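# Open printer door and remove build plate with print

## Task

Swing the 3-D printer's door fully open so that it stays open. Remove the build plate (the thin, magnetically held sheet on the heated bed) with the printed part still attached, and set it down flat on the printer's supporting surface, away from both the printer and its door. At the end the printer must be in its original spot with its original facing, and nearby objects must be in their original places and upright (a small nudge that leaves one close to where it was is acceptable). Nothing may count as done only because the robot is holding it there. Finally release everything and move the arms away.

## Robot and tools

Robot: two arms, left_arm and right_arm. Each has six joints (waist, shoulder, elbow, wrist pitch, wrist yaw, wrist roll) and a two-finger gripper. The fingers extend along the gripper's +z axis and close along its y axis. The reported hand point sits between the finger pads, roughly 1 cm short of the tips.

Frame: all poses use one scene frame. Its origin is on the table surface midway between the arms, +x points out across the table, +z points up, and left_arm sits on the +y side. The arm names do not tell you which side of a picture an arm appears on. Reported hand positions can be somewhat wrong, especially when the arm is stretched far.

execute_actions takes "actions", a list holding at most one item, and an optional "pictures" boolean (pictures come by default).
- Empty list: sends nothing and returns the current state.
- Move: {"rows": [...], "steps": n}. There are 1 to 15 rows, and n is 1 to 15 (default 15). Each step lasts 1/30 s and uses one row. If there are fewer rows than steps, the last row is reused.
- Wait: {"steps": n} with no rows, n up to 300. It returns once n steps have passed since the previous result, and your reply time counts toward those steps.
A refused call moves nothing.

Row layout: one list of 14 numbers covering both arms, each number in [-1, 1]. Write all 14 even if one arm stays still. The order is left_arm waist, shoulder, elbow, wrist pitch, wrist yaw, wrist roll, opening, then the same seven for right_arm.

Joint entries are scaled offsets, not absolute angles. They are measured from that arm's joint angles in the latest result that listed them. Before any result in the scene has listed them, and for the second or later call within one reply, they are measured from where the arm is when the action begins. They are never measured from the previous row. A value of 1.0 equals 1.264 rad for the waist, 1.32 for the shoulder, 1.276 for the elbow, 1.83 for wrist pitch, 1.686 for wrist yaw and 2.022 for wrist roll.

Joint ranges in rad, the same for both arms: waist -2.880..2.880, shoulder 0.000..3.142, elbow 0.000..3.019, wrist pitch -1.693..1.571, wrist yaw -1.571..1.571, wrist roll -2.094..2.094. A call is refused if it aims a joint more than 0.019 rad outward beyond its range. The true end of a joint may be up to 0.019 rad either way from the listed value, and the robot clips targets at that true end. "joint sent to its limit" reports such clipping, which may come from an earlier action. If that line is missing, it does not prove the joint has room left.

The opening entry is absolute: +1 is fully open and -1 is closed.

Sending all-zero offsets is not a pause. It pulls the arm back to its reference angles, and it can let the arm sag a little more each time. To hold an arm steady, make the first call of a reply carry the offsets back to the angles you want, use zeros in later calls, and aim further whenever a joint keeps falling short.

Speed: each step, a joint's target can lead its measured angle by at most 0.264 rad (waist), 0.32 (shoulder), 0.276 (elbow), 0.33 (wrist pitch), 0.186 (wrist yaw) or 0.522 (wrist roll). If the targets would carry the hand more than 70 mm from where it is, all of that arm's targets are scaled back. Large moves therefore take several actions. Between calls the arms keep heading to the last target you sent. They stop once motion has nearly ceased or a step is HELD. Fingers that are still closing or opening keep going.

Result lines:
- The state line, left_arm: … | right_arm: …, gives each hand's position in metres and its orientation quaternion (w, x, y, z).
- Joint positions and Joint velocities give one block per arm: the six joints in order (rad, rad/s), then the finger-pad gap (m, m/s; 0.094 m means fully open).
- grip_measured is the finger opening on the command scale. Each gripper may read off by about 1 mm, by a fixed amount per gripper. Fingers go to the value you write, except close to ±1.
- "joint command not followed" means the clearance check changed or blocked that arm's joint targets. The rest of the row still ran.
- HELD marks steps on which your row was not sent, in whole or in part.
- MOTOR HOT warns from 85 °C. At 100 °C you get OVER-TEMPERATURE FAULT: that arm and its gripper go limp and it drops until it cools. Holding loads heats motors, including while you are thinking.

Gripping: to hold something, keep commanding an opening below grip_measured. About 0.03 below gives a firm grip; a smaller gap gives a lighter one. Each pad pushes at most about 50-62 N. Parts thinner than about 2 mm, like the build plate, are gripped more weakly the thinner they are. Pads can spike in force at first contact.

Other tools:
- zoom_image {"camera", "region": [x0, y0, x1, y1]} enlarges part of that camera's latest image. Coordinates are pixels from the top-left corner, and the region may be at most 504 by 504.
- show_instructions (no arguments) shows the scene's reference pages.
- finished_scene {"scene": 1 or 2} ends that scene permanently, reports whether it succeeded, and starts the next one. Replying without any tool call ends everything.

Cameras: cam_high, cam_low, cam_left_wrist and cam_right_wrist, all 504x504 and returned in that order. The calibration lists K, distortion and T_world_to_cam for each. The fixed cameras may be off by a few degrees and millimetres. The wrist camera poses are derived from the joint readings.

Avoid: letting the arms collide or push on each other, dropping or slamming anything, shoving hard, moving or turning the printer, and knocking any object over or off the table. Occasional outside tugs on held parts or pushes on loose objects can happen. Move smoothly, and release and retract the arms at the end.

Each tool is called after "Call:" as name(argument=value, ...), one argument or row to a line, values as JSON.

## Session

Call:
show_instructions(
)

Reference images for this scene: printer card page 2, printer card page 3.

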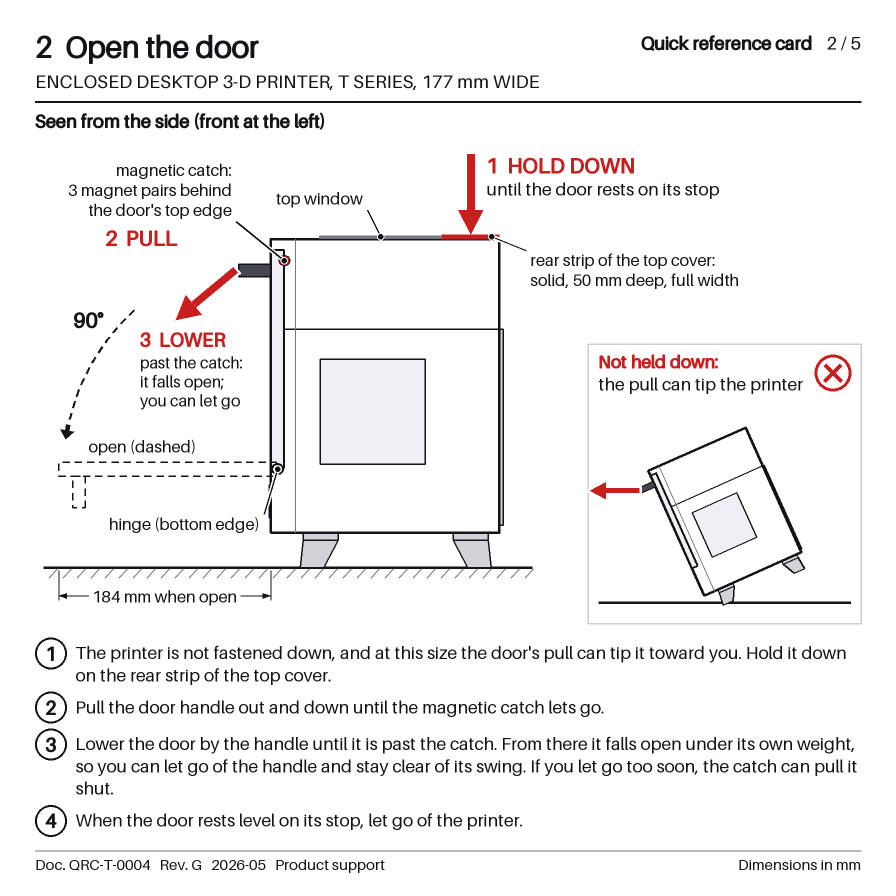

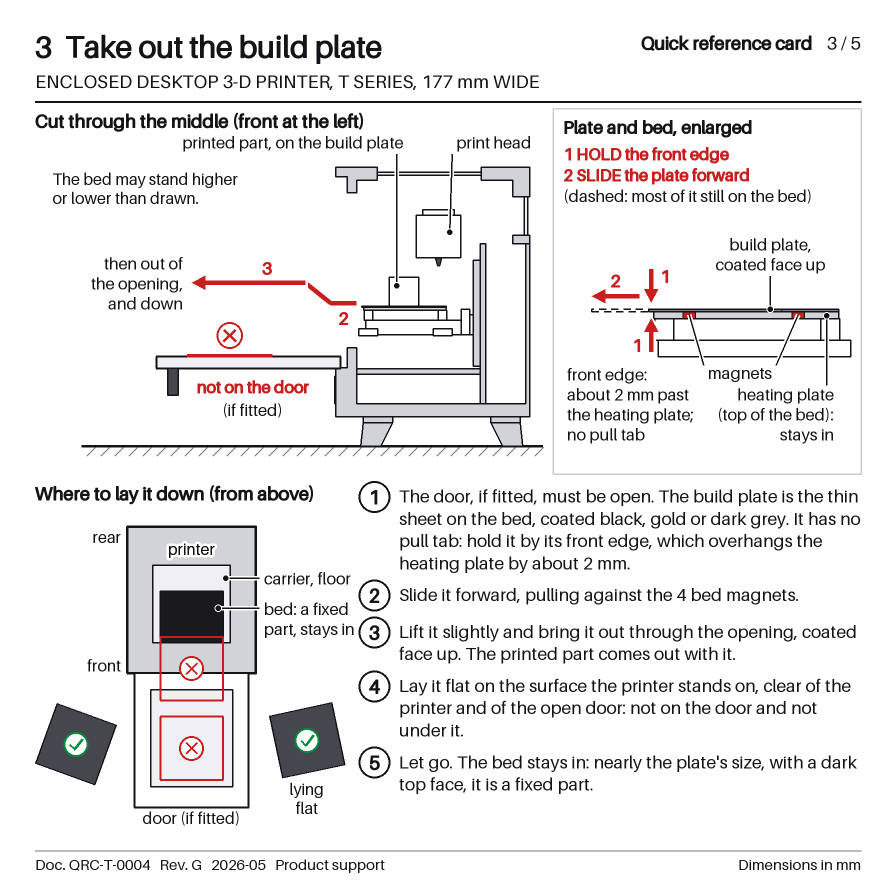

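Call:
execute_actions(
  actions=[],
)

Scene clock: 0.00 s of 4500.00 s.
left_arm: end_effector_position=(+0.5176, +0.2992, +0.4939) grip_measured=+1.000 end_effector_quat_wxyz=(+0.710, +0.003, +0.704, +0.000) | right_arm: end_effector_position=(+0.5229, -0.3015, +0.4918) grip_measured=+1.000 end_effector_quat_wxyz=(+0.710, -0.006, +0.705, -0.001)
Joint positions: left_arm=[0.001 1.042 1.043 0.008 0.006 0.005 0.094] | right_arm=[-0.007  1.057  1.048  0.016 -0.014 -0.01   0.094]
Joint velocities: left_arm=[-0.005  0.005 -0.002 -0.017  0.022  0.022  0.   ] | right_arm=[-0.005 -0.024  0.012 -0.007  0.051  0.022  0.   ]
Motor temperatures (°C, as the motors report them): left_arm=[23 28 30 25 26 25] | right_arm=[26 24 27 22 23 27]

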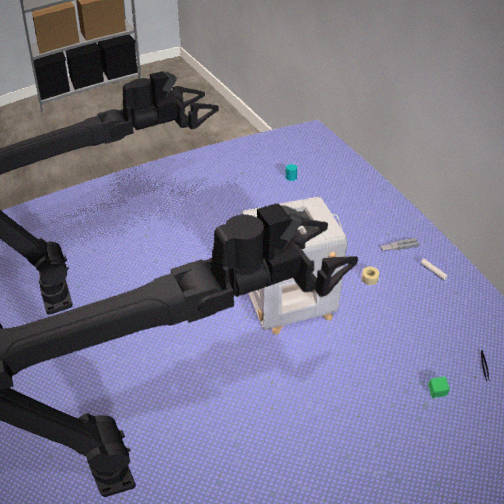

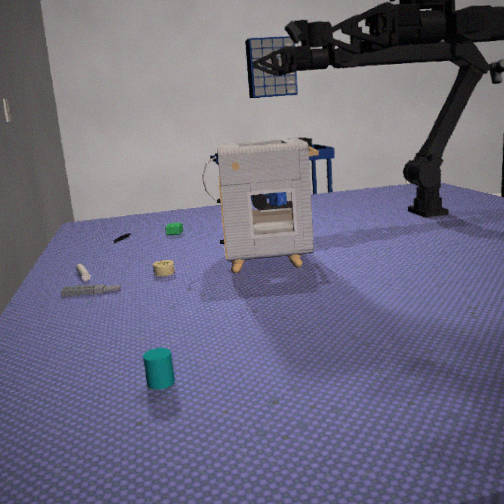

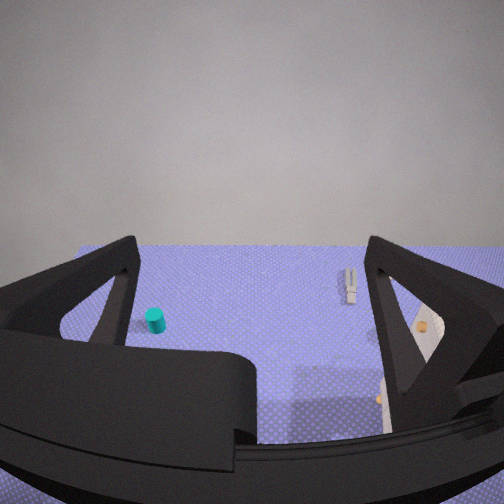

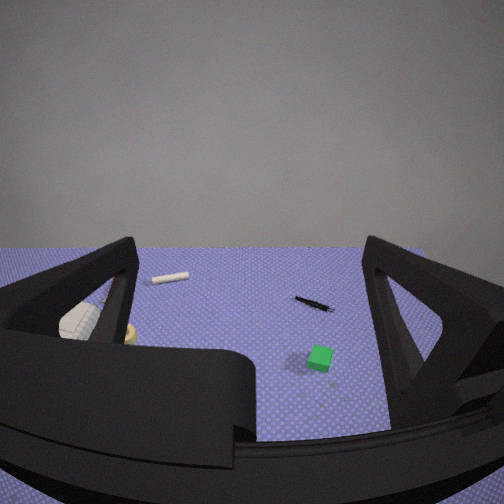

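Call:
execute_actions(
  actions=[
    {"rows":[[-0.01,0,0.1,-0.04,0,-0.06,0.8,0.01,0,0.1,-0.03,0,0,0.7],[-0.02,0,0.2,-0.08,0,-0.12,0.6,0.02,0,0.2,-0.06,0,0,0.4],[-0.03,0,0.3,-0.12,0,-0.18,0.4,0.03,0,0.3,-0.09,0,0,0.1],[-0.04,0,0.4,-0.16,0,-0.24,0.2,0.04,0,0.4,-0.12,0,0,-0.2],[-0.05,0,0.5,-0.2,0,-0.3,0,0.05,0,0.5,-0.15,0,0,-0.5],[-0.06,0,0.59,-0.24,0,-0.36,-0.2,0.06,0,0.6,-0.18,0,0,-0.8],[-0.07,0,0.59,-0.28,0,-0.42,-0.3,0.07,0,0.645,-0.21,0,0,-1],[-0.08,0,0.59,-0.32,0,-0.48,-0.3,0.08,0,0.645,-0.24,0,0,-1],[-0.09,0,0.59,-0.36,0,-0.54,-0.3,0.09,0,0.645,-0.27,0,0,-1],[-0.1,0,0.59,-0.4,0,-0.6,-0.3,0.1,0,0.645,-0.3,0,0,-1],[-0.11,0,0.59,-0.44,0,-0.66,-0.3,0.11,0,0.645,-0.33,0,0,-1],[-0.12,0,0.59,-0.5,0,-0.72,-0.3,0.12,0,0.645,-0.36,0,0,-1],[-0.13,0,0.59,-0.56,0,-0.8,-0.3,0.13,0,0.645,-0.39,0,0,-1],[-0.14,0,0.59,-0.64,0,-0.87,-0.3,0.14,0,0.645,-0.42,0,0,-1],[-0.15,0,0.59,-0.715,0,-0.94,-0.3,0.15,0,0.645,-0.455,0,0,-1]],"steps":15},
  ],
  pictures=false,
)

Call:
execute_actions(
  actions=[
    {"steps":30},
  ],
)

Call:
zoom_image(
  camera="cam_high",
  region=[190,160,390,360],
)

Scene clock: 52.97 s of 4500.00 s.
left_arm: end_effector_position=(+0.4537, +0.2371, +0.6350) grip_measured=-0.298 end_effector_quat_wxyz=(+0.554, -0.242, +0.749, -0.270) | right_arm: end_effector_position=(+0.4888, -0.2351, +0.5916) grip_measured=-0.983 end_effector_quat_wxyz=(+0.635, -0.058, +0.770, +0.043)
Joint positions: left_arm=[-0.135  1.056  1.609 -0.797  0.006 -0.765  0.033] | right_arm=[ 0.128  1.065  1.451 -0.579 -0.014 -0.01   0.001]
Joint velocities: left_arm=[-0.454 -0.005  1.473 -2.386  0.007 -2.147  0.   ] | right_arm=[ 0.415 -0.015  1.087 -1.702  0.066 -0.007  0.   ]
Motor temperatures (°C, as the motors report them): left_arm=[23 28 35 25 26 25] | right_arm=[26 24 33 23 23 27]
Steps of this call (steps 1 to 90: nothing new was sent; then 49.47 s passed at rest; steps 91 to 105: all 15 steps of this action). Readings (joint positions):
91: left_arm=[0.001 1.042 1.050 -0.006 0.006 -0.011] | right_arm=[-0.006 1.057 1.052 0.008 -0.014 -0.010]
92: left_arm=[0.000 1.045 1.067 -0.034 0.006 -0.034] | right_arm=[-0.005 1.059 1.063 -0.010 -0.014 -0.010]
94: left_arm=[-0.004 1.052 1.123 -0.104 0.006 -0.105] | right_arm=[-0.000 1.063 1.100 -0.056 -0.014 -0.010]
98: left_arm=[-0.036 1.056 1.281 -0.325 0.006 -0.333] | right_arm=[0.031 1.065 1.209 -0.214 -0.014 -0.010]
105: the state above

Scene clock: 53.97 s of 4500.00 s.
left_arm: end_effector_position=(+0.3768, +0.2264, +0.6161) grip_measured=-0.298 end_effector_quat_wxyz=(-0.245, +0.653, -0.582, +0.417) | right_arm: end_effector_position=(+0.4065, -0.2261, +0.7550) grip_measured=-0.983 end_effector_quat_wxyz=(+0.695, -0.071, +0.713, +0.063)
Joint positions: left_arm=[-0.189  1.046  1.776 -1.29   0.006 -1.878  0.033] | right_arm=[ 0.175  1.057  1.833 -0.802 -0.014 -0.01   0.001]
Joint velocities: left_arm=[-0.005  0.005  0.007  0.017 -0.022 -0.022 -0.   ] | right_arm=[-0.005 -0.005 -0.017  0.012 -0.037  0.007  0.   ]
Motor temperatures (°C, as the motors report them): left_arm=[23 28 35 25 26 25] | right_arm=[26 24 33 23 23 27]
Steps of this call (steps 1 to 30: the robot went on to your last target). Readings (joint positions):
1: left_arm=[-0.150 1.056 1.661 -0.889 0.006 -0.853] | right_arm=[0.141 1.065 1.487 -0.628 -0.014 -0.010]
2: left_arm=[-0.165 1.055 1.710 -0.992 0.006 -0.949] | right_arm=[0.153 1.065 1.521 -0.664 -0.014 -0.010]
4: left_arm=[-0.186 1.040 1.768 -1.167 0.006 -1.141] | right_arm=[0.167 1.065 1.583 -0.710 -0.014 -0.010]
8: left_arm=[-0.189 1.004 1.776 -1.278 0.006 -1.519] | right_arm=[0.173 1.065 1.701 -0.761 -0.014 -0.010]
30: the state above
camera_calibration (this result's frames):
cam_left_wrist: T_world_to_cam=[[0.561215, 0.200987, 0.802896, -0.748044], [-0.502286, -0.688308, 0.523394, 0.0289813], [0.657835, -0.69702, -0.285335, 0.210283], [0, 0, 0, 1]] pos_world=[0.296038, 0.316867, 0.645434]
cam_right_wrist: T_world_to_cam=[[0.182184, -0.983127, 0.0164582, -0.31361], [-0.591866, -0.123015, -0.796594, 0.81669], [0.785178, 0.135386, -0.60429, 0.291123], [0, 0, 0, 1]] pos_world=[0.311923, -0.247268, 0.831655]

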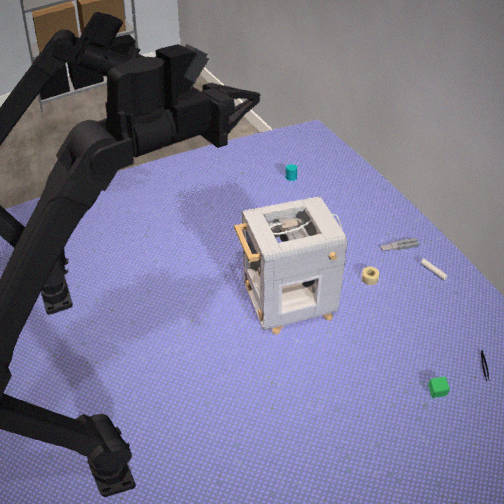

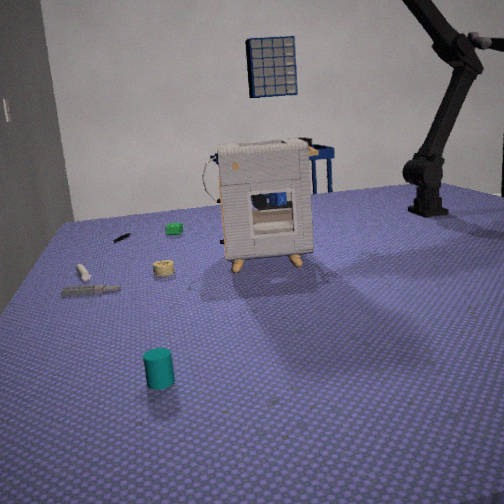

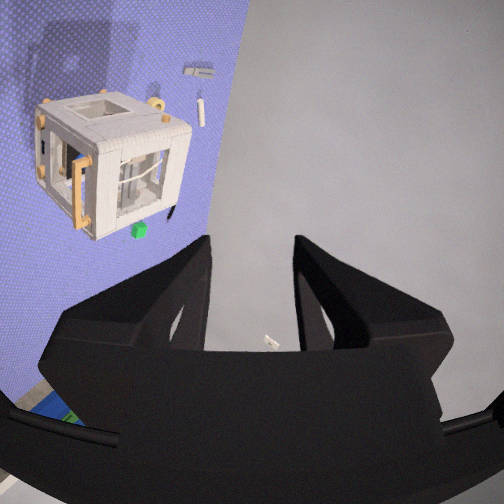

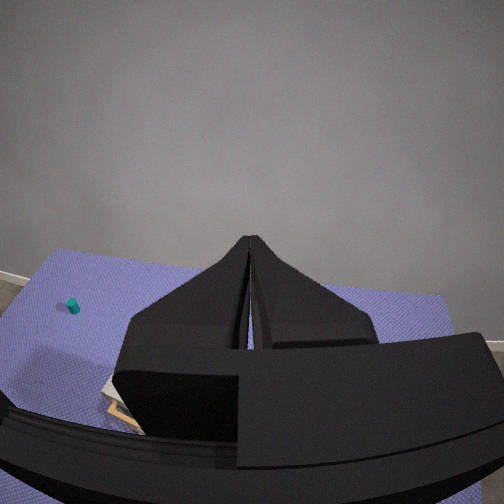

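Region (190, 160, 390, 360) of cam_high's 504x504 image, scaled by 2.520, with more detail than that image has.

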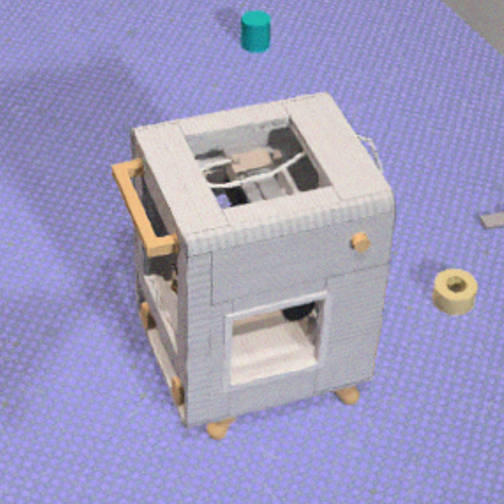

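Call:
execute_actions(
  actions=[
    {"rows":[[-0.01,0.01,0,0,0,0,-0.3,0.01,0.01,0,0,0,0,-1],[-0.03,0.02,0,0,0,0,-0.3,0.02,0.025,0,0,0,0,-1],[-0.05,0.035,0,0,0,0,-0.3,0.03,0.04,0,0,0,0,-1],[-0.07,0.05,0,0,0,0,-0.3,0.04,0.06,0,0,0,0,-1],[-0.09,0.065,0,0,0,0,-0.3,0.055,0.08,0,0,0,0,-1],[-0.11,0.08,0,0,0,0,-0.3,0.07,0.1,0,0,0,0,-1],[-0.13,0.095,0,0,0,0,-0.3,0.085,0.12,0,0,0,0,-1],[-0.15,0.11,0,0,0,0,-0.3,0.1,0.14,0,0,0,0,-1],[-0.17,0.125,0,0,0,0,-0.3,0.115,0.16,0,0,0,0,-1],[-0.19,0.14,0,0,0,0,-0.3,0.13,0.18,0,0,0,0,-1],[-0.21,0.155,0,0,0,0,-0.3,0.14,0.2,0,0,0,0,-1],[-0.23,0.17,-0.01,0,0,-0.01,-0.3,0.152,0.22,0,0,0,0,-1],[-0.25,0.185,-0.02,0,0,-0.02,-0.3,0.152,0.24,0,0,0,0,-1],[-0.265,0.2,-0.03,0,0,-0.03,-0.3,0.152,0.26,0,0,0,0,-1],[-0.278,0.215,-0.03,0,0,-0.03,-0.3,0.152,0.28,0,0,0,0,-1]],"steps":15},
  ],
  pictures=false,
)

Scene clock: 71.10 s of 4500.00 s.
left_arm: end_effector_position=(+0.4301, +0.0652, +0.5028) grip_measured=-0.298 end_effector_quat_wxyz=(+0.130, -0.599, +0.713, -0.339) | right_arm: end_effector_position=(+0.5261, -0.1110, +0.6350) grip_measured=-0.983 end_effector_quat_wxyz=(+0.591, -0.144, +0.787, +0.105)
Joint positions: left_arm=[-0.497  1.289  1.752 -1.29   0.005 -1.897  0.033] | right_arm=[ 0.341  1.314  1.833 -0.802 -0.014 -0.01   0.001]
Joint velocities: left_arm=[-0.65   0.708 -0.305 -0.007 -0.007 -0.168  0.   ] | right_arm=[ 0.269  0.904 -0.007  0.012 -0.051 -0.022 -0.   ]
Motor temperatures (°C, as the motors report them): left_arm=[23 28 34 25 26 25] | right_arm=[26 24 33 23 23 27]
Steps of this call (steps 1 to 15: the robot went on to your last target; steps 16 to 90: nothing new was sent; then 13.63 s passed at rest; steps 91 to 105: all 15 steps of this action). Readings (joint positions):
91: left_arm=[-0.189 1.047 1.776 -1.290 0.006 -1.881] | right_arm=[0.175 1.057 1.833 -0.802 -0.014 -0.010]
92: left_arm=[-0.192 1.048 1.776 -1.290 0.006 -1.881] | right_arm=[0.177 1.059 1.833 -0.802 -0.014 -0.010]
94: left_arm=[-0.215 1.056 1.776 -1.290 0.005 -1.881] | right_arm=[0.191 1.068 1.833 -0.802 -0.014 -0.010]
98: left_arm=[-0.318 1.111 1.776 -1.290 0.005 -1.881] | right_arm=[0.247 1.125 1.833 -0.802 -0.014 -0.010]
105: the state above

Call:
execute_actions(
  actions=[
    {"rows":[[-0.035,0.04,-0.01,0,0,-0.02,-0.3,0.022,0.09,0,0,0,0,-1],[-0.035,0.05,-0.01,0,0,-0.02,-0.3,0.022,0.1,0,0,0,0,-1],[-0.035,0.065,-0.01,0,0,-0.02,-0.3,0.022,0.115,0,0,0,0,-1],[-0.035,0.08,-0.01,0,0,-0.02,-0.3,0.022,0.135,0,0,0,0,-1],[-0.035,0.095,-0.01,0,0,-0.02,-0.3,0.022,0.155,0,0,0,0,-1],[-0.035,0.11,-0.01,0,0,-0.02,-0.3,0.022,0.175,0,0,0,0,-1],[-0.035,0.125,-0.01,0,0,-0.02,-0.3,0.022,0.195,0,0,0,0,-1],[-0.035,0.14,-0.01,0,0,-0.02,-0.3,0.022,0.215,0,0,0,0,-1],[-0.035,0.155,-0.01,0,0,-0.02,-0.3,0.022,0.235,0,0,0,0,-1],[-0.035,0.17,-0.01,0,0,-0.02,-0.3,0.022,0.25,0,0,0,0,-1],[-0.035,0.185,-0.01,0,0,-0.02,-0.3,0.022,0.265,0,0,0,0,-1],[-0.035,0.2,-0.01,0,0,-0.02,-0.3,0.022,0.28,0,0,0,0,-1],[-0.035,0.212,-0.01,0,0,-0.02,-0.3,0.022,0.29,0,0,0,0,-1],[-0.035,0.222,-0.01,0,0,-0.02,-0.3,0.022,0.3,0,0,0,0,-1],[-0.035,0.23,-0.01,0,0,-0.02,-0.3,0.022,0.31,0,0,0,0,-1]],"steps":15},
  ],
  pictures=false,
)

Call:
execute_actions(
  actions=[
    {"steps":15},
  ],
)

Scene clock: 83.23 s of 4500.00 s.
left_arm: end_effector_position=(+0.4843, +0.0019, +0.3399) grip_measured=-0.298 end_effector_quat_wxyz=(+0.066, -0.619, +0.756, -0.200) | right_arm: end_effector_position=(+0.6558, -0.0461, +0.3982) grip_measured=-0.983 end_effector_quat_wxyz=(+0.428, -0.171, +0.883, +0.084)
Joint positions: left_arm=[-0.549  1.57   1.714 -1.29   0.006 -1.923  0.033] | right_arm=[ 0.367  1.683  1.817 -0.802 -0.014 -0.01   0.001]
Joint velocities: left_arm=[-0.005  0.679 -0.007  0.042 -0.066  0.022  0.   ] | right_arm=[-0.015  0.904 -0.002 -0.022 -0.007  0.022 -0.   ]
Motor temperatures (°C, as the motors report them): left_arm=[23 28 34 25 26 25] | right_arm=[26 24 32 23 23 27]
Steps of this call (steps 1 to 45: the robot went on to your last target; steps 46 to 110: nothing new was sent; then 7.97 s passed at rest; steps 111 to 125: all 15 steps of this action). Readings (joint positions):
111: left_arm=[-0.549 1.325 1.714 -1.290 0.006 -1.923] | right_arm=[0.367 1.421 1.817 -0.802 -0.014 -0.010]
112: left_arm=[-0.549 1.326 1.714 -1.290 0.006 -1.923] | right_arm=[0.367 1.422 1.817 -0.802 -0.014 -0.010]
114: left_arm=[-0.549 1.335 1.714 -1.290 0.006 -1.923] | right_arm=[0.367 1.429 1.817 -0.802 -0.014 -0.010]
118: left_arm=[-0.549 1.391 1.714 -1.290 0.006 -1.923] | right_arm=[0.367 1.484 1.817 -0.802 -0.014 -0.010]
125: the state above

Scene clock: 83.73 s of 4500.00 s.
left_arm: end_effector_position=(+0.4883, -0.0006, +0.3271) grip_measured=-0.298 end_effector_quat_wxyz=(+0.063, -0.621, +0.758, -0.189) | right_arm: end_effector_position=(+0.6672, -0.0418, +0.3649) grip_measured=-0.983 end_effector_quat_wxyz=(+0.407, -0.173, +0.893, +0.080)
Joint positions: left_arm=[-0.549  1.593  1.714 -1.29   0.006 -1.923  0.033] | right_arm=[ 0.367  1.731  1.817 -0.802 -0.014 -0.01   0.001]
Joint velocities: left_arm=[ 0.005 -0.044 -0.017 -0.002 -0.037 -0.037 -0.   ] | right_arm=[ 0.015 -0.19  -0.012  0.007 -0.007  0.037 -0.   ]
Motor temperatures (°C, as the motors report them): left_arm=[23 28 34 25 26 25] | right_arm=[26 24 32 23 23 27]
Steps of this call (steps 1 to 15: the robot went on to your last target). Readings (joint positions):
1: left_arm=[-0.549 1.591 1.714 -1.290 0.006 -1.923] | right_arm=[0.367 1.711 1.817 -0.802 -0.014 -0.010]
2: left_arm=[-0.549 1.608 1.714 -1.290 0.006 -1.923] | right_arm=[0.367 1.736 1.817 -0.802 -0.014 -0.010]
4: left_arm=[-0.549 1.628 1.714 -1.290 0.006 -1.923] | right_arm=[0.367 1.773 1.817 -0.802 -0.014 -0.010]
8: left_arm=[-0.549 1.621 1.714 -1.290 0.006 -1.923] | right_arm=[0.367 1.785 1.817 -0.802 -0.014 -0.010]
15: the state above
camera_calibration (this result's frames):
cam_left_wrist: T_world_to_cam=[[0.919975, -0.157996, 0.358726, -0.563024], [-0.367861, -0.664057, 0.650928, -0.0272995], [0.13537, -0.730798, -0.669036, 0.276891], [0, 0, 0, 1]] pos_world=[0.470443, 0.0952674, 0.404991]
cam_right_wrist: T_world_to_cam=[[0.374001, -0.927398, 0.00744951, -0.295822], [-0.902076, -0.365631, -0.229288, 0.672762], [0.215365, 0.0790341, -0.97333, 0.338194], [0, 0, 0, 1]] pos_world=[0.644685, -0.0550908, 0.485634]

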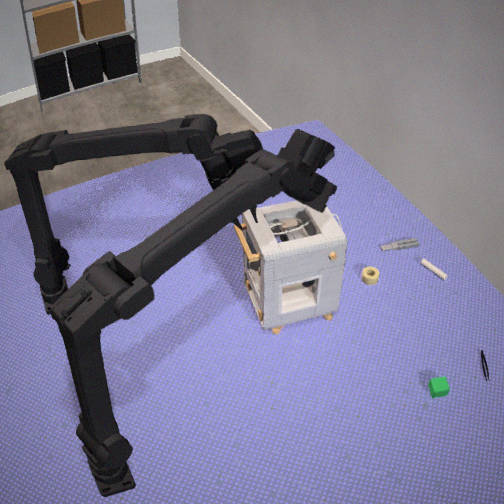

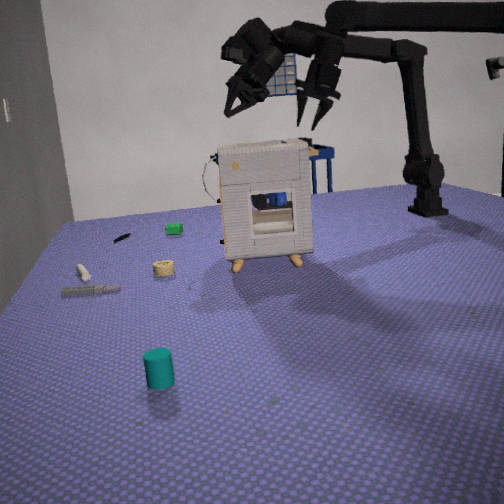

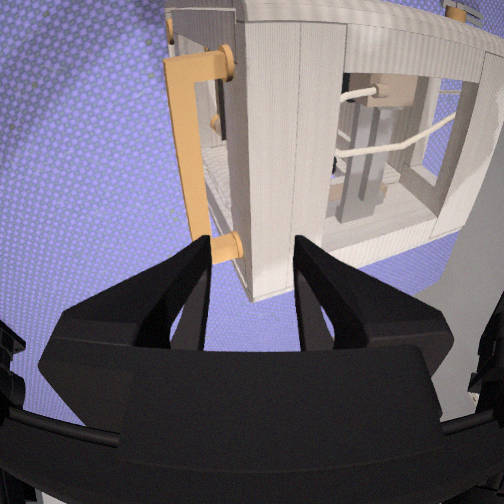

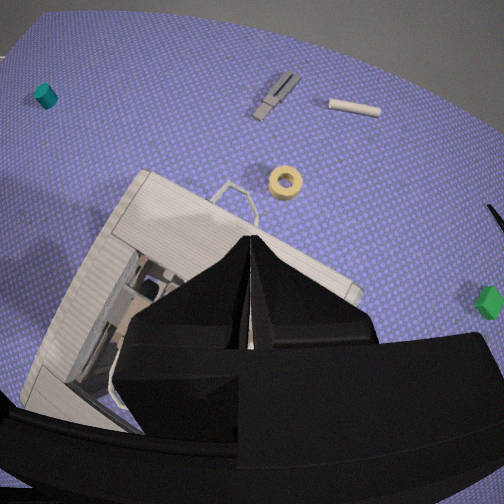

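Call:
execute_actions(
  actions=[
    {"rows":[[-0.004,-0.012,-0.004,0.008,0,0,-0.3,0,0.003,0.01,-0.008,0,0,-1],[-0.007,-0.016,-0.01,0.012,0,0,-0.3,0,0.006,0.01,-0.012,0,0,-1],[-0.01,-0.02,-0.017,0.016,0,0,-0.3,0,0.009,0.01,-0.016,0,0,-1],[-0.013,-0.024,-0.024,0.02,0,0,-0.3,0,0.012,0.01,-0.02,0,0,-1],[-0.016,-0.028,-0.031,0.023,0,0,-0.3,0,0.015,0.01,-0.024,0,0,-1],[-0.019,-0.032,-0.038,0.026,0,-0.005,-0.3,0,0.018,0.01,-0.028,0,0,-1],[-0.022,-0.036,-0.045,0.029,0,-0.01,-0.3,0,0.021,0.01,-0.032,0,0,-1],[-0.024,-0.04,-0.052,0.032,0,-0.015,-0.3,0,0.024,0.01,-0.036,0,0,-1],[-0.024,-0.043,-0.059,0.035,0,-0.015,-0.3,0,0.027,0.01,-0.04,0,0,-1],[-0.024,-0.045,-0.066,0.038,0,-0.015,-0.3,0,0.03,0.01,-0.044,0,0,-1],[-0.024,-0.045,-0.073,0.041,0,-0.015,-0.3,0,0.033,0.01,-0.048,0,0,-1],[-0.024,-0.045,-0.08,0.044,0,-0.015,-0.3,0,0.035,0.01,-0.05,0,0,-1],[-0.024,-0.045,-0.085,0.047,0,-0.015,-0.3,0,0.035,0.01,-0.05,0,0,-1]],"steps":15},
  ],
  pictures=false,
)

Call:
execute_actions(
  actions=[
    {"steps":10},
  ],
)

Call:
zoom_image(
  camera="cam_low",
  region=[200,60,360,200],
)

Scene clock: 121.40 s of 4500.00 s.
left_arm: end_effector_position=(+0.4675, -0.0048, +0.3146) grip_measured=-0.298 end_effector_quat_wxyz=(+0.062, -0.615, +0.761, -0.199) | right_arm: end_effector_position=(+0.6637, -0.0431, +0.3222) grip_measured=-0.983 end_effector_quat_wxyz=(+0.353, -0.177, +0.916, +0.070)
Joint positions: left_arm=[-0.575  1.537  1.61  -1.224  0.006 -1.936  0.033] | right_arm=[ 0.367  1.774  1.817 -0.877 -0.014 -0.01   0.001]
Joint velocities: left_arm=[-0.015 -0.005 -0.085  0.032  0.022 -0.081  0.001] | right_arm=[ 0.005  0.132 -0.012 -0.071  0.007 -0.051  0.   ]
Motor temperatures (°C, as the motors report them): left_arm=[23 28 35 25 26 25] | right_arm=[26 25 33 23 23 27]
Steps of this call (steps 1 to 30: the robot went on to your last target; steps 31 to 90: nothing new was sent; then 34.17 s passed at rest; steps 91 to 105: all 15 steps of this action). Readings (joint positions):
91: left_arm=[-0.549 1.592 1.713 -1.290 0.006 -1.923] | right_arm=[0.367 1.721 1.817 -0.802 -0.014 -0.010]
92: left_arm=[-0.549 1.591 1.711 -1.288 0.006 -1.923] | right_arm=[0.367 1.722 1.817 -0.803 -0.014 -0.010]
94: left_arm=[-0.550 1.584 1.698 -1.278 0.006 -1.923] | right_arm=[0.367 1.723 1.817 -0.811 -0.014 -0.010]
98: left_arm=[-0.558 1.564 1.662 -1.257 0.006 -1.926] | right_arm=[0.367 1.736 1.817 -0.837 -0.014 -0.010]
105: the state above

Scene clock: 121.73 s of 4500.00 s.
left_arm: end_effector_position=(+0.4673, -0.0047, +0.3119) grip_measured=-0.298 end_effector_quat_wxyz=(+0.062, -0.615, +0.760, -0.198) | right_arm: end_effector_position=(+0.6646, -0.0428, +0.3162) grip_measured=-0.983 end_effector_quat_wxyz=(+0.349, -0.177, +0.918, +0.070)
Joint positions: left_arm=[-0.575  1.537  1.603 -1.219  0.006 -1.937  0.033] | right_arm=[ 0.367  1.782  1.817 -0.88  -0.014 -0.01   0.001]
Joint velocities: left_arm=[-0.015 -0.005 -0.002 -0.012 -0.037 -0.022 -0.   ] | right_arm=[-0.005  0.005 -0.022  0.002  0.037 -0.066 -0.001]
Motor temperatures (°C, as the motors report them): left_arm=[23 28 35 25 26 25] | right_arm=[26 25 33 23 23 27]
Steps of this call (steps 1 to 10: the robot went on to your last target). Readings (joint positions):
1: left_arm=[-0.575 1.537 1.607 -1.222 0.006 -1.936] | right_arm=[0.367 1.777 1.817 -0.879 -0.014 -0.010]
2: left_arm=[-0.575 1.537 1.605 -1.221 0.006 -1.936] | right_arm=[0.367 1.780 1.817 -0.879 -0.014 -0.010]
4: left_arm=[-0.575 1.537 1.603 -1.220 0.006 -1.937] | right_arm=[0.367 1.782 1.817 -0.880 -0.014 -0.010]
8: left_arm=[-0.575 1.537 1.603 -1.219 0.006 -1.937] | right_arm=[0.367 1.782 1.817 -0.880 -0.014 -0.010]
10: the state above
camera_calibration (this result's frames):
cam_left_wrist: T_world_to_cam=[[0.913664, -0.164404, 0.371739, -0.540081], [-0.383812, -0.650031, 0.655857, -0.0219007], [0.133816, -0.741911, -0.65701, 0.263488], [0, 0, 0, 1]] pos_world=[0.449788, 0.092457, 0.388247]
cam_right_wrist: T_world_to_cam=[[0.374762, -0.927106, 0.00523791, -0.295207], [-0.921985, -0.373273, -0.103009, 0.631906], [0.0974556, 0.0337746, -0.994667, 0.374651], [0, 0, 0, 1]] pos_world=[0.656728, -0.0504682, 0.439291]

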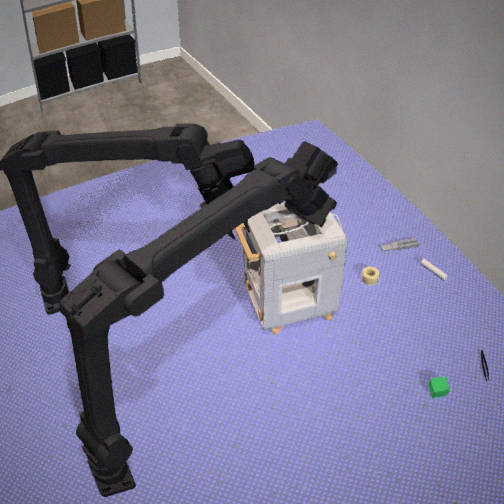

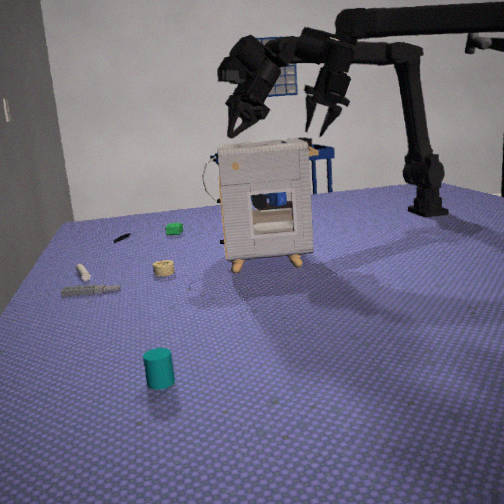

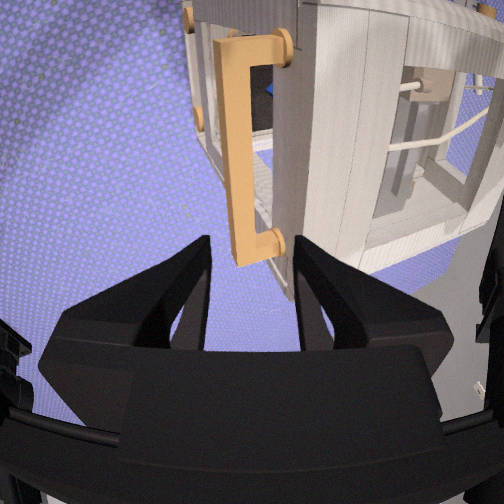

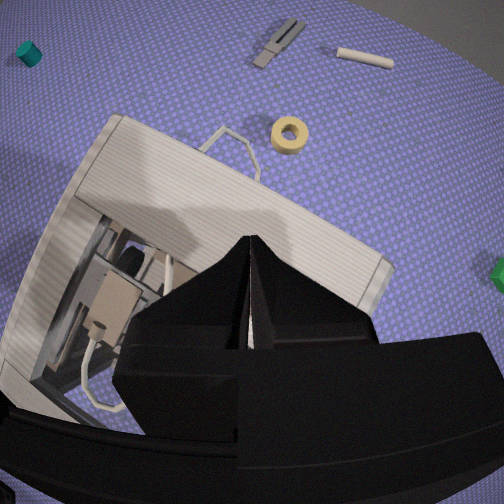

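Region (200, 60, 360, 200) of cam_low's 504x504 image, scaled by 3.150, with more detail than that image has; it fills the top 441 rows of this view, and the rest is white.

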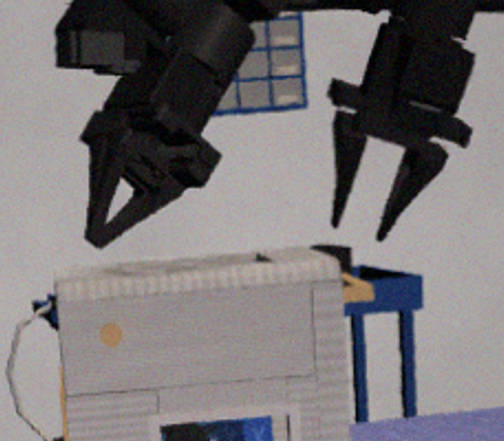

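Call:
execute_actions(
  actions=[
    {"rows":[[0,0,-0.004,0.008,0,0,-0.3,0,0.005,0.01,0,0,0,-1],[0,0,-0.009,0.012,0,0,-0.3,0,0.008,0.01,0,0,0,-1],[0,0,-0.014,0.015,0,0,-0.3,0,0.011,0.01,0,0,0,-1],[0,0,-0.019,0.019,0,0,-0.3,0,0.014,0.01,0,0,0,-1],[0,0,-0.024,0.022,0,0,-0.3,0,0.017,0.01,0,0,0,-1],[0,0,-0.029,0.026,0,0,-0.3,0,0.02,0.01,0,0,0,-1],[0,0,-0.034,0.029,0,0,-0.3,0,0.023,0.01,0,0,0,-1],[0,0,-0.039,0.033,0,0,-0.3,0,0.026,0.01,0,0,0,-1],[0,0,-0.044,0.036,0,0,-0.3,0,0.029,0.01,0,0,0,-1],[0,0,-0.049,0.04,0,0,-0.3,0,0.032,0.01,0,0,0,-1],[0,0,-0.054,0.043,0,0,-0.3,0,0.035,0.01,0,0,0,-1],[0,0,-0.059,0.047,0,0,-0.3,0,0.038,0.01,0,0,0,-1],[0,0,-0.063,0.05,0,0,-0.3,0,0.04,0.01,0,0,0,-1]],"steps":15},
  ],
  pictures=false,
)

Call:
execute_actions(
  actions=[
    {"steps":8},
  ],
)

Call:
zoom_image(
  camera="cam_low",
  region=[260,90,360,190],
)

Scene clock: 149.73 s of 4500.00 s.
left_arm: end_effector_position=(+0.4664, -0.0041, +0.2804) grip_measured=-0.298 end_effector_quat_wxyz=(+0.060, -0.616, +0.761, -0.195) | right_arm: end_effector_position=(+0.6688, -0.0413, +0.3002) grip_measured=-0.983 end_effector_quat_wxyz=(+0.338, -0.178, +0.922, +0.067)
Joint positions: left_arm=[-0.575  1.537  1.523 -1.147  0.006 -1.938  0.033] | right_arm=[ 0.367  1.805  1.818 -0.879 -0.013 -0.01   0.001]
Joint velocities: left_arm=[-0.015 -0.005 -0.085  0.032  0.051 -0.037 -0.002] | right_arm=[ 0.005 -0.015  0.002 -0.007  0.066  0.081 -0.   ]
Motor temperatures (°C, as the motors report them): left_arm=[23 28 34 25 26 25] | right_arm=[26 25 33 22 23 27]
Steps of this call (steps 1 to 15: the robot went on to your last target; steps 16 to 90: nothing new was sent; then 24.50 s passed at rest; steps 91 to 105: all 15 steps of this action). Readings (joint positions):
91: left_arm=[-0.575 1.537 1.602 -1.219 0.006 -1.938] | right_arm=[0.367 1.782 1.817 -0.880 -0.014 -0.010]
92: left_arm=[-0.575 1.537 1.601 -1.217 0.006 -1.938] | right_arm=[0.367 1.782 1.817 -0.880 -0.014 -0.010]
94: left_arm=[-0.575 1.537 1.593 -1.208 0.006 -1.938] | right_arm=[0.367 1.783 1.817 -0.880 -0.014 -0.010]
98: left_arm=[-0.575 1.537 1.565 -1.185 0.006 -1.938] | right_arm=[0.367 1.790 1.817 -0.880 -0.014 -0.010]
105: the state above

Scene clock: 150.00 s of 4500.00 s.
left_arm: end_effector_position=(+0.4667, -0.0043, +0.2792) grip_measured=-0.298 end_effector_quat_wxyz=(+0.060, -0.616, +0.761, -0.195) | right_arm: end_effector_position=(+0.6688, -0.0413, +0.3002) grip_measured=-0.983 end_effector_quat_wxyz=(+0.338, -0.178, +0.922, +0.067)
Joint positions: left_arm=[-0.575  1.537  1.519 -1.142  0.006 -1.938  0.033] | right_arm=[ 0.367  1.805  1.818 -0.879 -0.013 -0.01   0.001]
Joint velocities: left_arm=[ 0.005 -0.005 -0.017 -0.002 -0.037 -0.007 -0.002] | right_arm=[-0.005 -0.005 -0.012 -0.007 -0.007  0.007  0.   ]
Motor temperatures (°C, as the motors report them): left_arm=[23 28 34 25 26 25] | right_arm=[26 25 33 22 23 27]
Steps of this call (steps 1 to 8: the robot went on to your last target). Readings (joint positions):
1: left_arm=[-0.575 1.537 1.520 -1.145 0.006 -1.938] | right_arm=[0.367 1.805 1.818 -0.879 -0.013 -0.010]
2: left_arm=[-0.575 1.537 1.519 -1.144 0.006 -1.938] | right_arm=[0.367 1.805 1.818 -0.879 -0.013 -0.010]
4: left_arm=[-0.575 1.537 1.519 -1.143 0.006 -1.938] | right_arm=[0.367 1.805 1.818 -0.879 -0.013 -0.010]
8: the state above
camera_calibration (this result's frames):
cam_left_wrist: T_world_to_cam=[[0.915878, -0.165415, 0.365795, -0.526644], [-0.37975, -0.65253, 0.65574, -0.00229202], [0.130223, -0.739488, -0.660454, 0.245033], [0, 0, 0, 1]] pos_world=[0.449563, 0.092589, 0.35598]
cam_right_wrist: T_world_to_cam=[[0.374408, -0.927248, 0.00542107, -0.295156], [-0.924082, -0.373601, -0.0805909, 0.629297], [0.076753, 0.0251644, -0.996733, 0.372329], [0, 0, 0, 1]] pos_world=[0.663453, -0.0479466, 0.423429]

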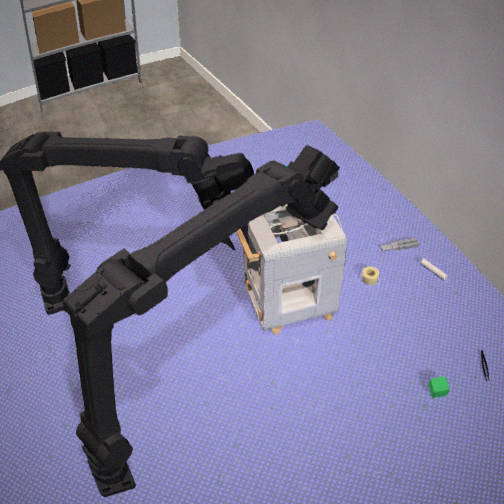

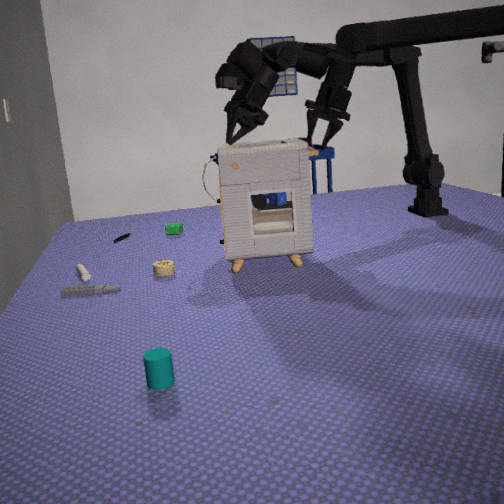

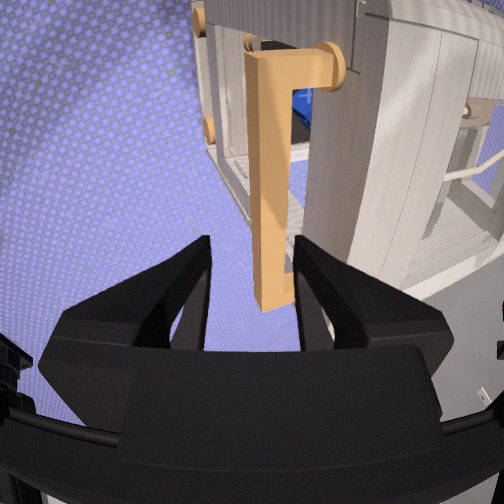

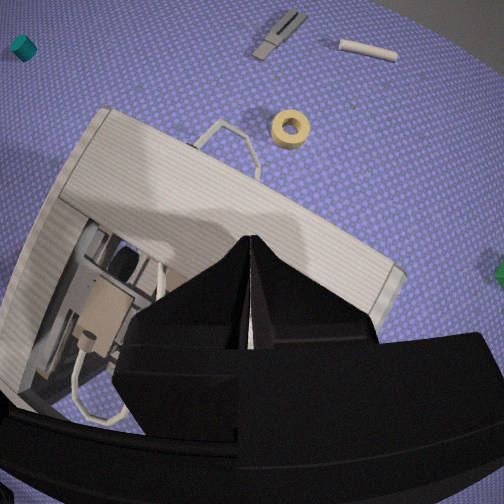

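Region (260, 90, 360, 190) of cam_low's 504x504 image, scaled by 5.040, with more detail than that image has.

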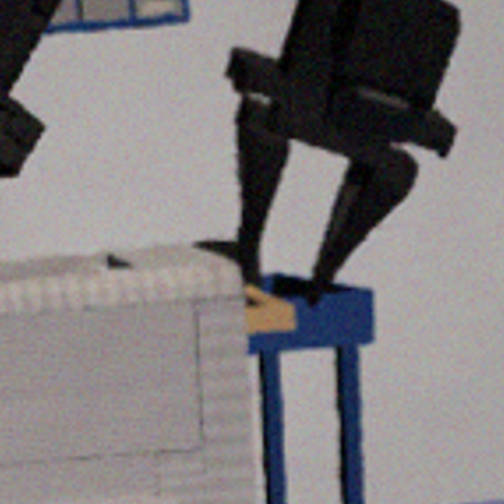

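Call:
execute_actions(
  actions=[],
)

Scene clock: 178.20 s of 4500.00 s.
left_arm: end_effector_position=(+0.4667, -0.0043, +0.2792) grip_measured=-0.298 end_effector_quat_wxyz=(+0.060, -0.616, +0.761, -0.195) | right_arm: end_effector_position=(+0.6688, -0.0413, +0.3002) grip_measured=-0.983 end_effector_quat_wxyz=(+0.338, -0.178, +0.922, +0.067)
Joint positions: left_arm=[-0.575  1.537  1.519 -1.142  0.006 -1.938  0.033] | right_arm=[ 0.367  1.805  1.818 -0.879 -0.013 -0.01   0.001]
Joint velocities: left_arm=[ 0.015  0.005 -0.002 -0.002 -0.066  0.007 -0.002] | right_arm=[-0.005 -0.015 -0.027  0.012 -0.022  0.051  0.   ]
Motor temperatures (°C, as the motors report them): left_arm=[23 28 34 25 26 25] | right_arm=[26 25 33 22 23 27]
Steps of this call (steps 1 to 15: the robot went on to your last target; steps 16 to 90: nothing new was sent; then 25.20 s passed at rest). Readings (joint positions):
1: left_arm=[-0.575 1.537 1.519 -1.142 0.006 -1.938] | right_arm=[0.367 1.805 1.818 -0.879 -0.013 -0.010]
2: left_arm=[-0.575 1.537 1.519 -1.142 0.006 -1.938] | right_arm=[0.367 1.805 1.818 -0.879 -0.013 -0.010]
4: left_arm=[-0.575 1.537 1.519 -1.142 0.006 -1.938] | right_arm=[0.367 1.805 1.818 -0.879 -0.013 -0.010]
8: left_arm=[-0.575 1.537 1.519 -1.142 0.006 -1.938] | right_arm=[0.367 1.805 1.818 -0.879 -0.013 -0.010]
90: the state above
All arms were judged still, so your last target was given up. Only a new action makes them travel on or press farther. Fingers that are still opening or closing keep moving.
camera_calibration (this result's frames):
cam_left_wrist: T_world_to_cam=[[0.915878, -0.165415, 0.365795, -0.526644], [-0.37975, -0.65253, 0.65574, -0.00229202], [0.130223, -0.739488, -0.660454, 0.245033], [0, 0, 0, 1]] pos_world=[0.449563, 0.092589, 0.35598]
cam_right_wrist: T_world_to_cam=[[0.374408, -0.927248, 0.00542107, -0.295156], [-0.924082, -0.373601, -0.0805909, 0.629297], [0.076753, 0.0251644, -0.996733, 0.372329], [0, 0, 0, 1]] pos_world=[0.663453, -0.0479466, 0.423429]

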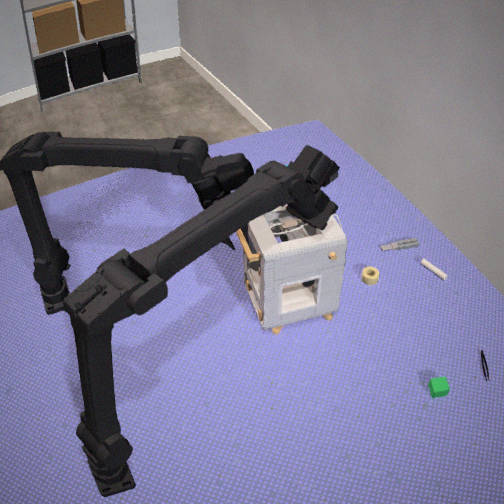

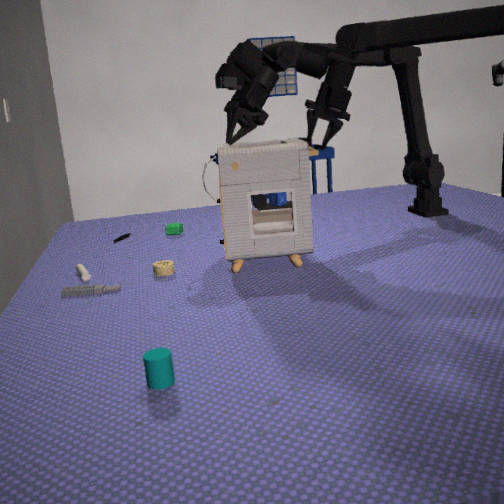

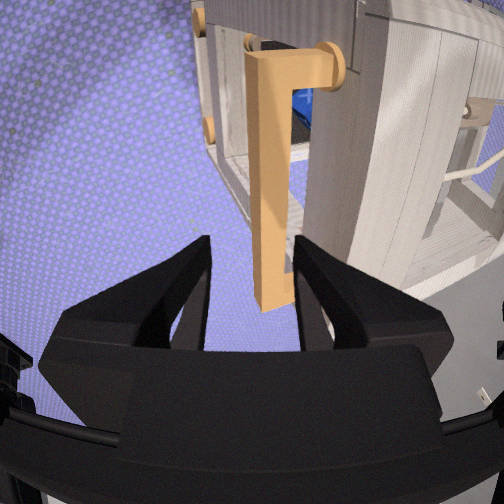

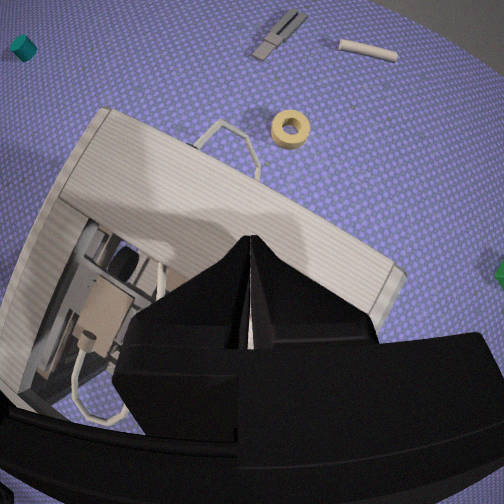

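Call:
execute_actions(
  actions=[
    {"rows":[[0,0,-0.008,0.008,0,0,-0.3,0,0.02,0,0,0,0,-1],[0,0,-0.016,0.015,0,0,-0.3,0,0.04,-0.01,0,0,0,-1],[0,0,-0.022,0.02,0,0,-0.3,0,0.05,-0.01,0,0,0,-1],[0,0,-0.028,0.025,0,0,-0.3,0,0.05,-0.01,0,0,0,-1],[0,0,-0.034,0.029,0,0,-0.3,0,0.05,-0.01,0,0,0,-1],[0,0,-0.04,0.033,0,0,-0.3,0,0.05,-0.01,0,0,0,-1]],"steps":15},
  ],
)

Scene clock: 185.27 s of 4500.00 s.
left_arm: end_effector_position=(+0.4687, -0.0055, +0.2651) grip_measured=-0.298 end_effector_quat_wxyz=(+0.063, -0.615, +0.760, -0.202) | right_arm: end_effector_position=(+0.6691, -0.0412, +0.2988) grip_measured=-0.983 end_effector_quat_wxyz=(+0.337, -0.178, +0.922, +0.067)
Joint positions: left_arm=[-0.575  1.536  1.478 -1.086  0.005 -1.938  0.033] | right_arm=[ 0.367  1.807  1.818 -0.879 -0.013 -0.01   0.001]
Joint velocities: left_arm=[-0.015  0.005  0.007 -0.027 -0.007  0.007  0.   ] | right_arm=[-0.015 -0.005  0.007  0.007 -0.007  0.022 -0.001]
Motor temperatures (°C, as the motors report them): left_arm=[23 28 34 25 26 25] | right_arm=[26 25 33 22 23 27]
Steps of this call (steps 1 to 90: nothing new was sent; then 3.57 s passed at rest; steps 91 to 105: all 15 steps of this action). Readings (joint positions):
91: left_arm=[-0.575 1.537 1.518 -1.141 0.006 -1.938] | right_arm=[0.367 1.805 1.818 -0.879 -0.013 -0.010]
92: left_arm=[-0.575 1.536 1.515 -1.138 0.006 -1.938] | right_arm=[0.367 1.806 1.818 -0.879 -0.013 -0.010]
94: left_arm=[-0.575 1.536 1.502 -1.124 0.006 -1.938] | right_arm=[0.367 1.807 1.818 -0.879 -0.013 -0.010]
98: left_arm=[-0.575 1.536 1.480 -1.091 0.005 -1.938] | right_arm=[0.367 1.807 1.818 -0.879 -0.013 -0.010]
105: the state above
camera_calibration (this result's frames):
cam_left_wrist: T_world_to_cam=[[0.911307, -0.162448, 0.378326, -0.524717], [-0.387751, -0.64761, 0.655935, 0.0106367], [0.138452, -0.744454, -0.65316, 0.228729], [0, 0, 0, 1]] pos_world=[0.450635, 0.0919277, 0.340934]
cam_right_wrist: T_world_to_cam=[[0.374418, -0.927244, 0.00538814, -0.295151], [-0.924224, -0.373656, -0.0786899, 0.629036], [0.074978, 0.0244831, -0.996885, 0.372187], [0, 0, 0, 1]] pos_world=[0.663974, -0.0477469, 0.422116]

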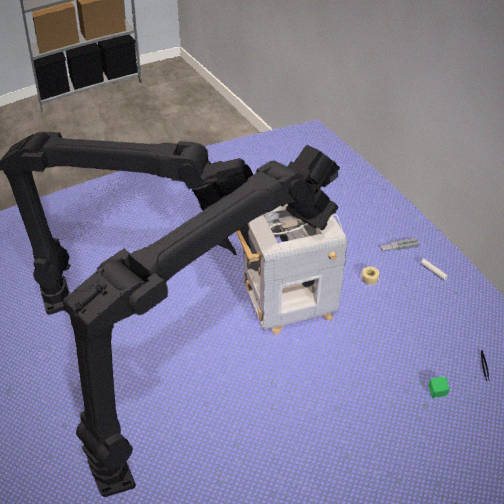

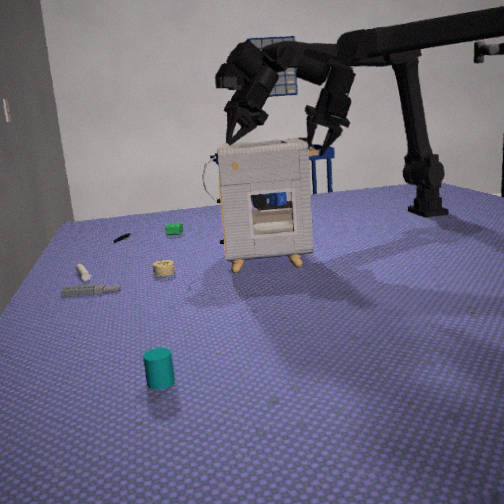

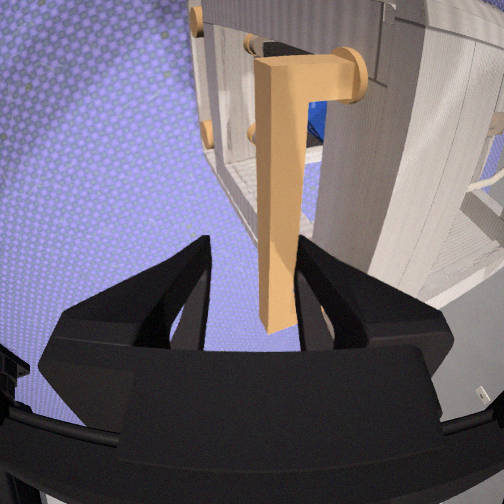

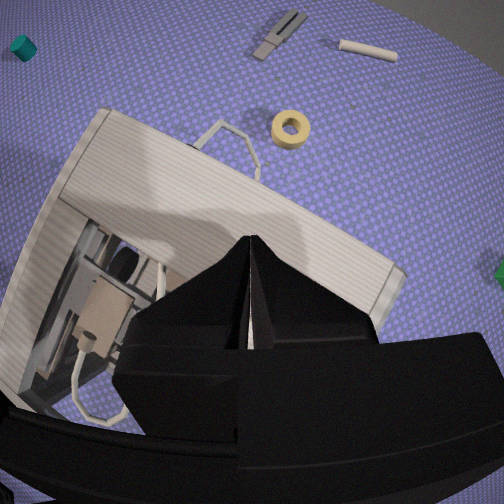

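Call:
zoom_image(
  camera="cam_left_wrist",
  region=[190, 190, 370, 370],
)

Call:
zoom_image(
  camera="cam_low",
  region=[280, 100, 370, 190],
)

Region (190, 190, 370, 370) of cam_left_wrist's 504x504 image, scaled by 2.800, with more detail than that image has.

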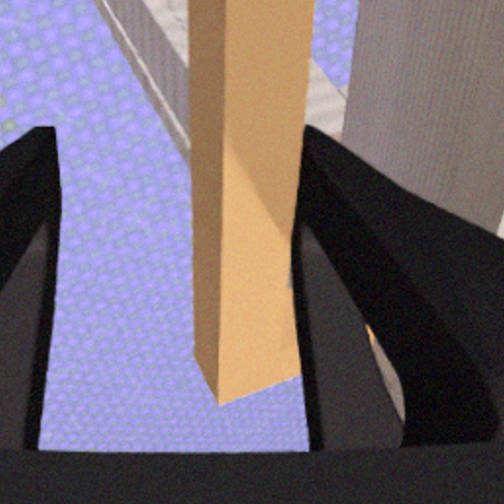

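Region (280, 100, 370, 190) of cam_low's 504x504 image, scaled by 5.600, with more detail than that image has.

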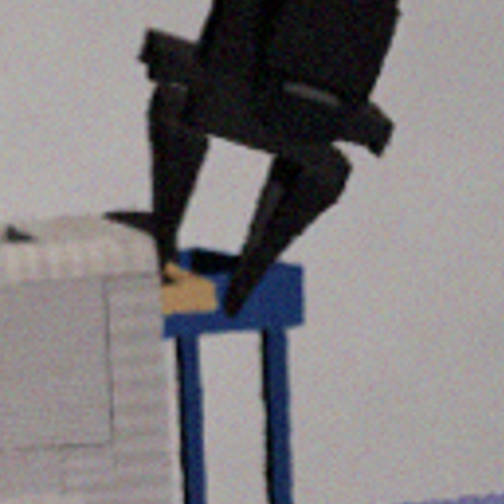

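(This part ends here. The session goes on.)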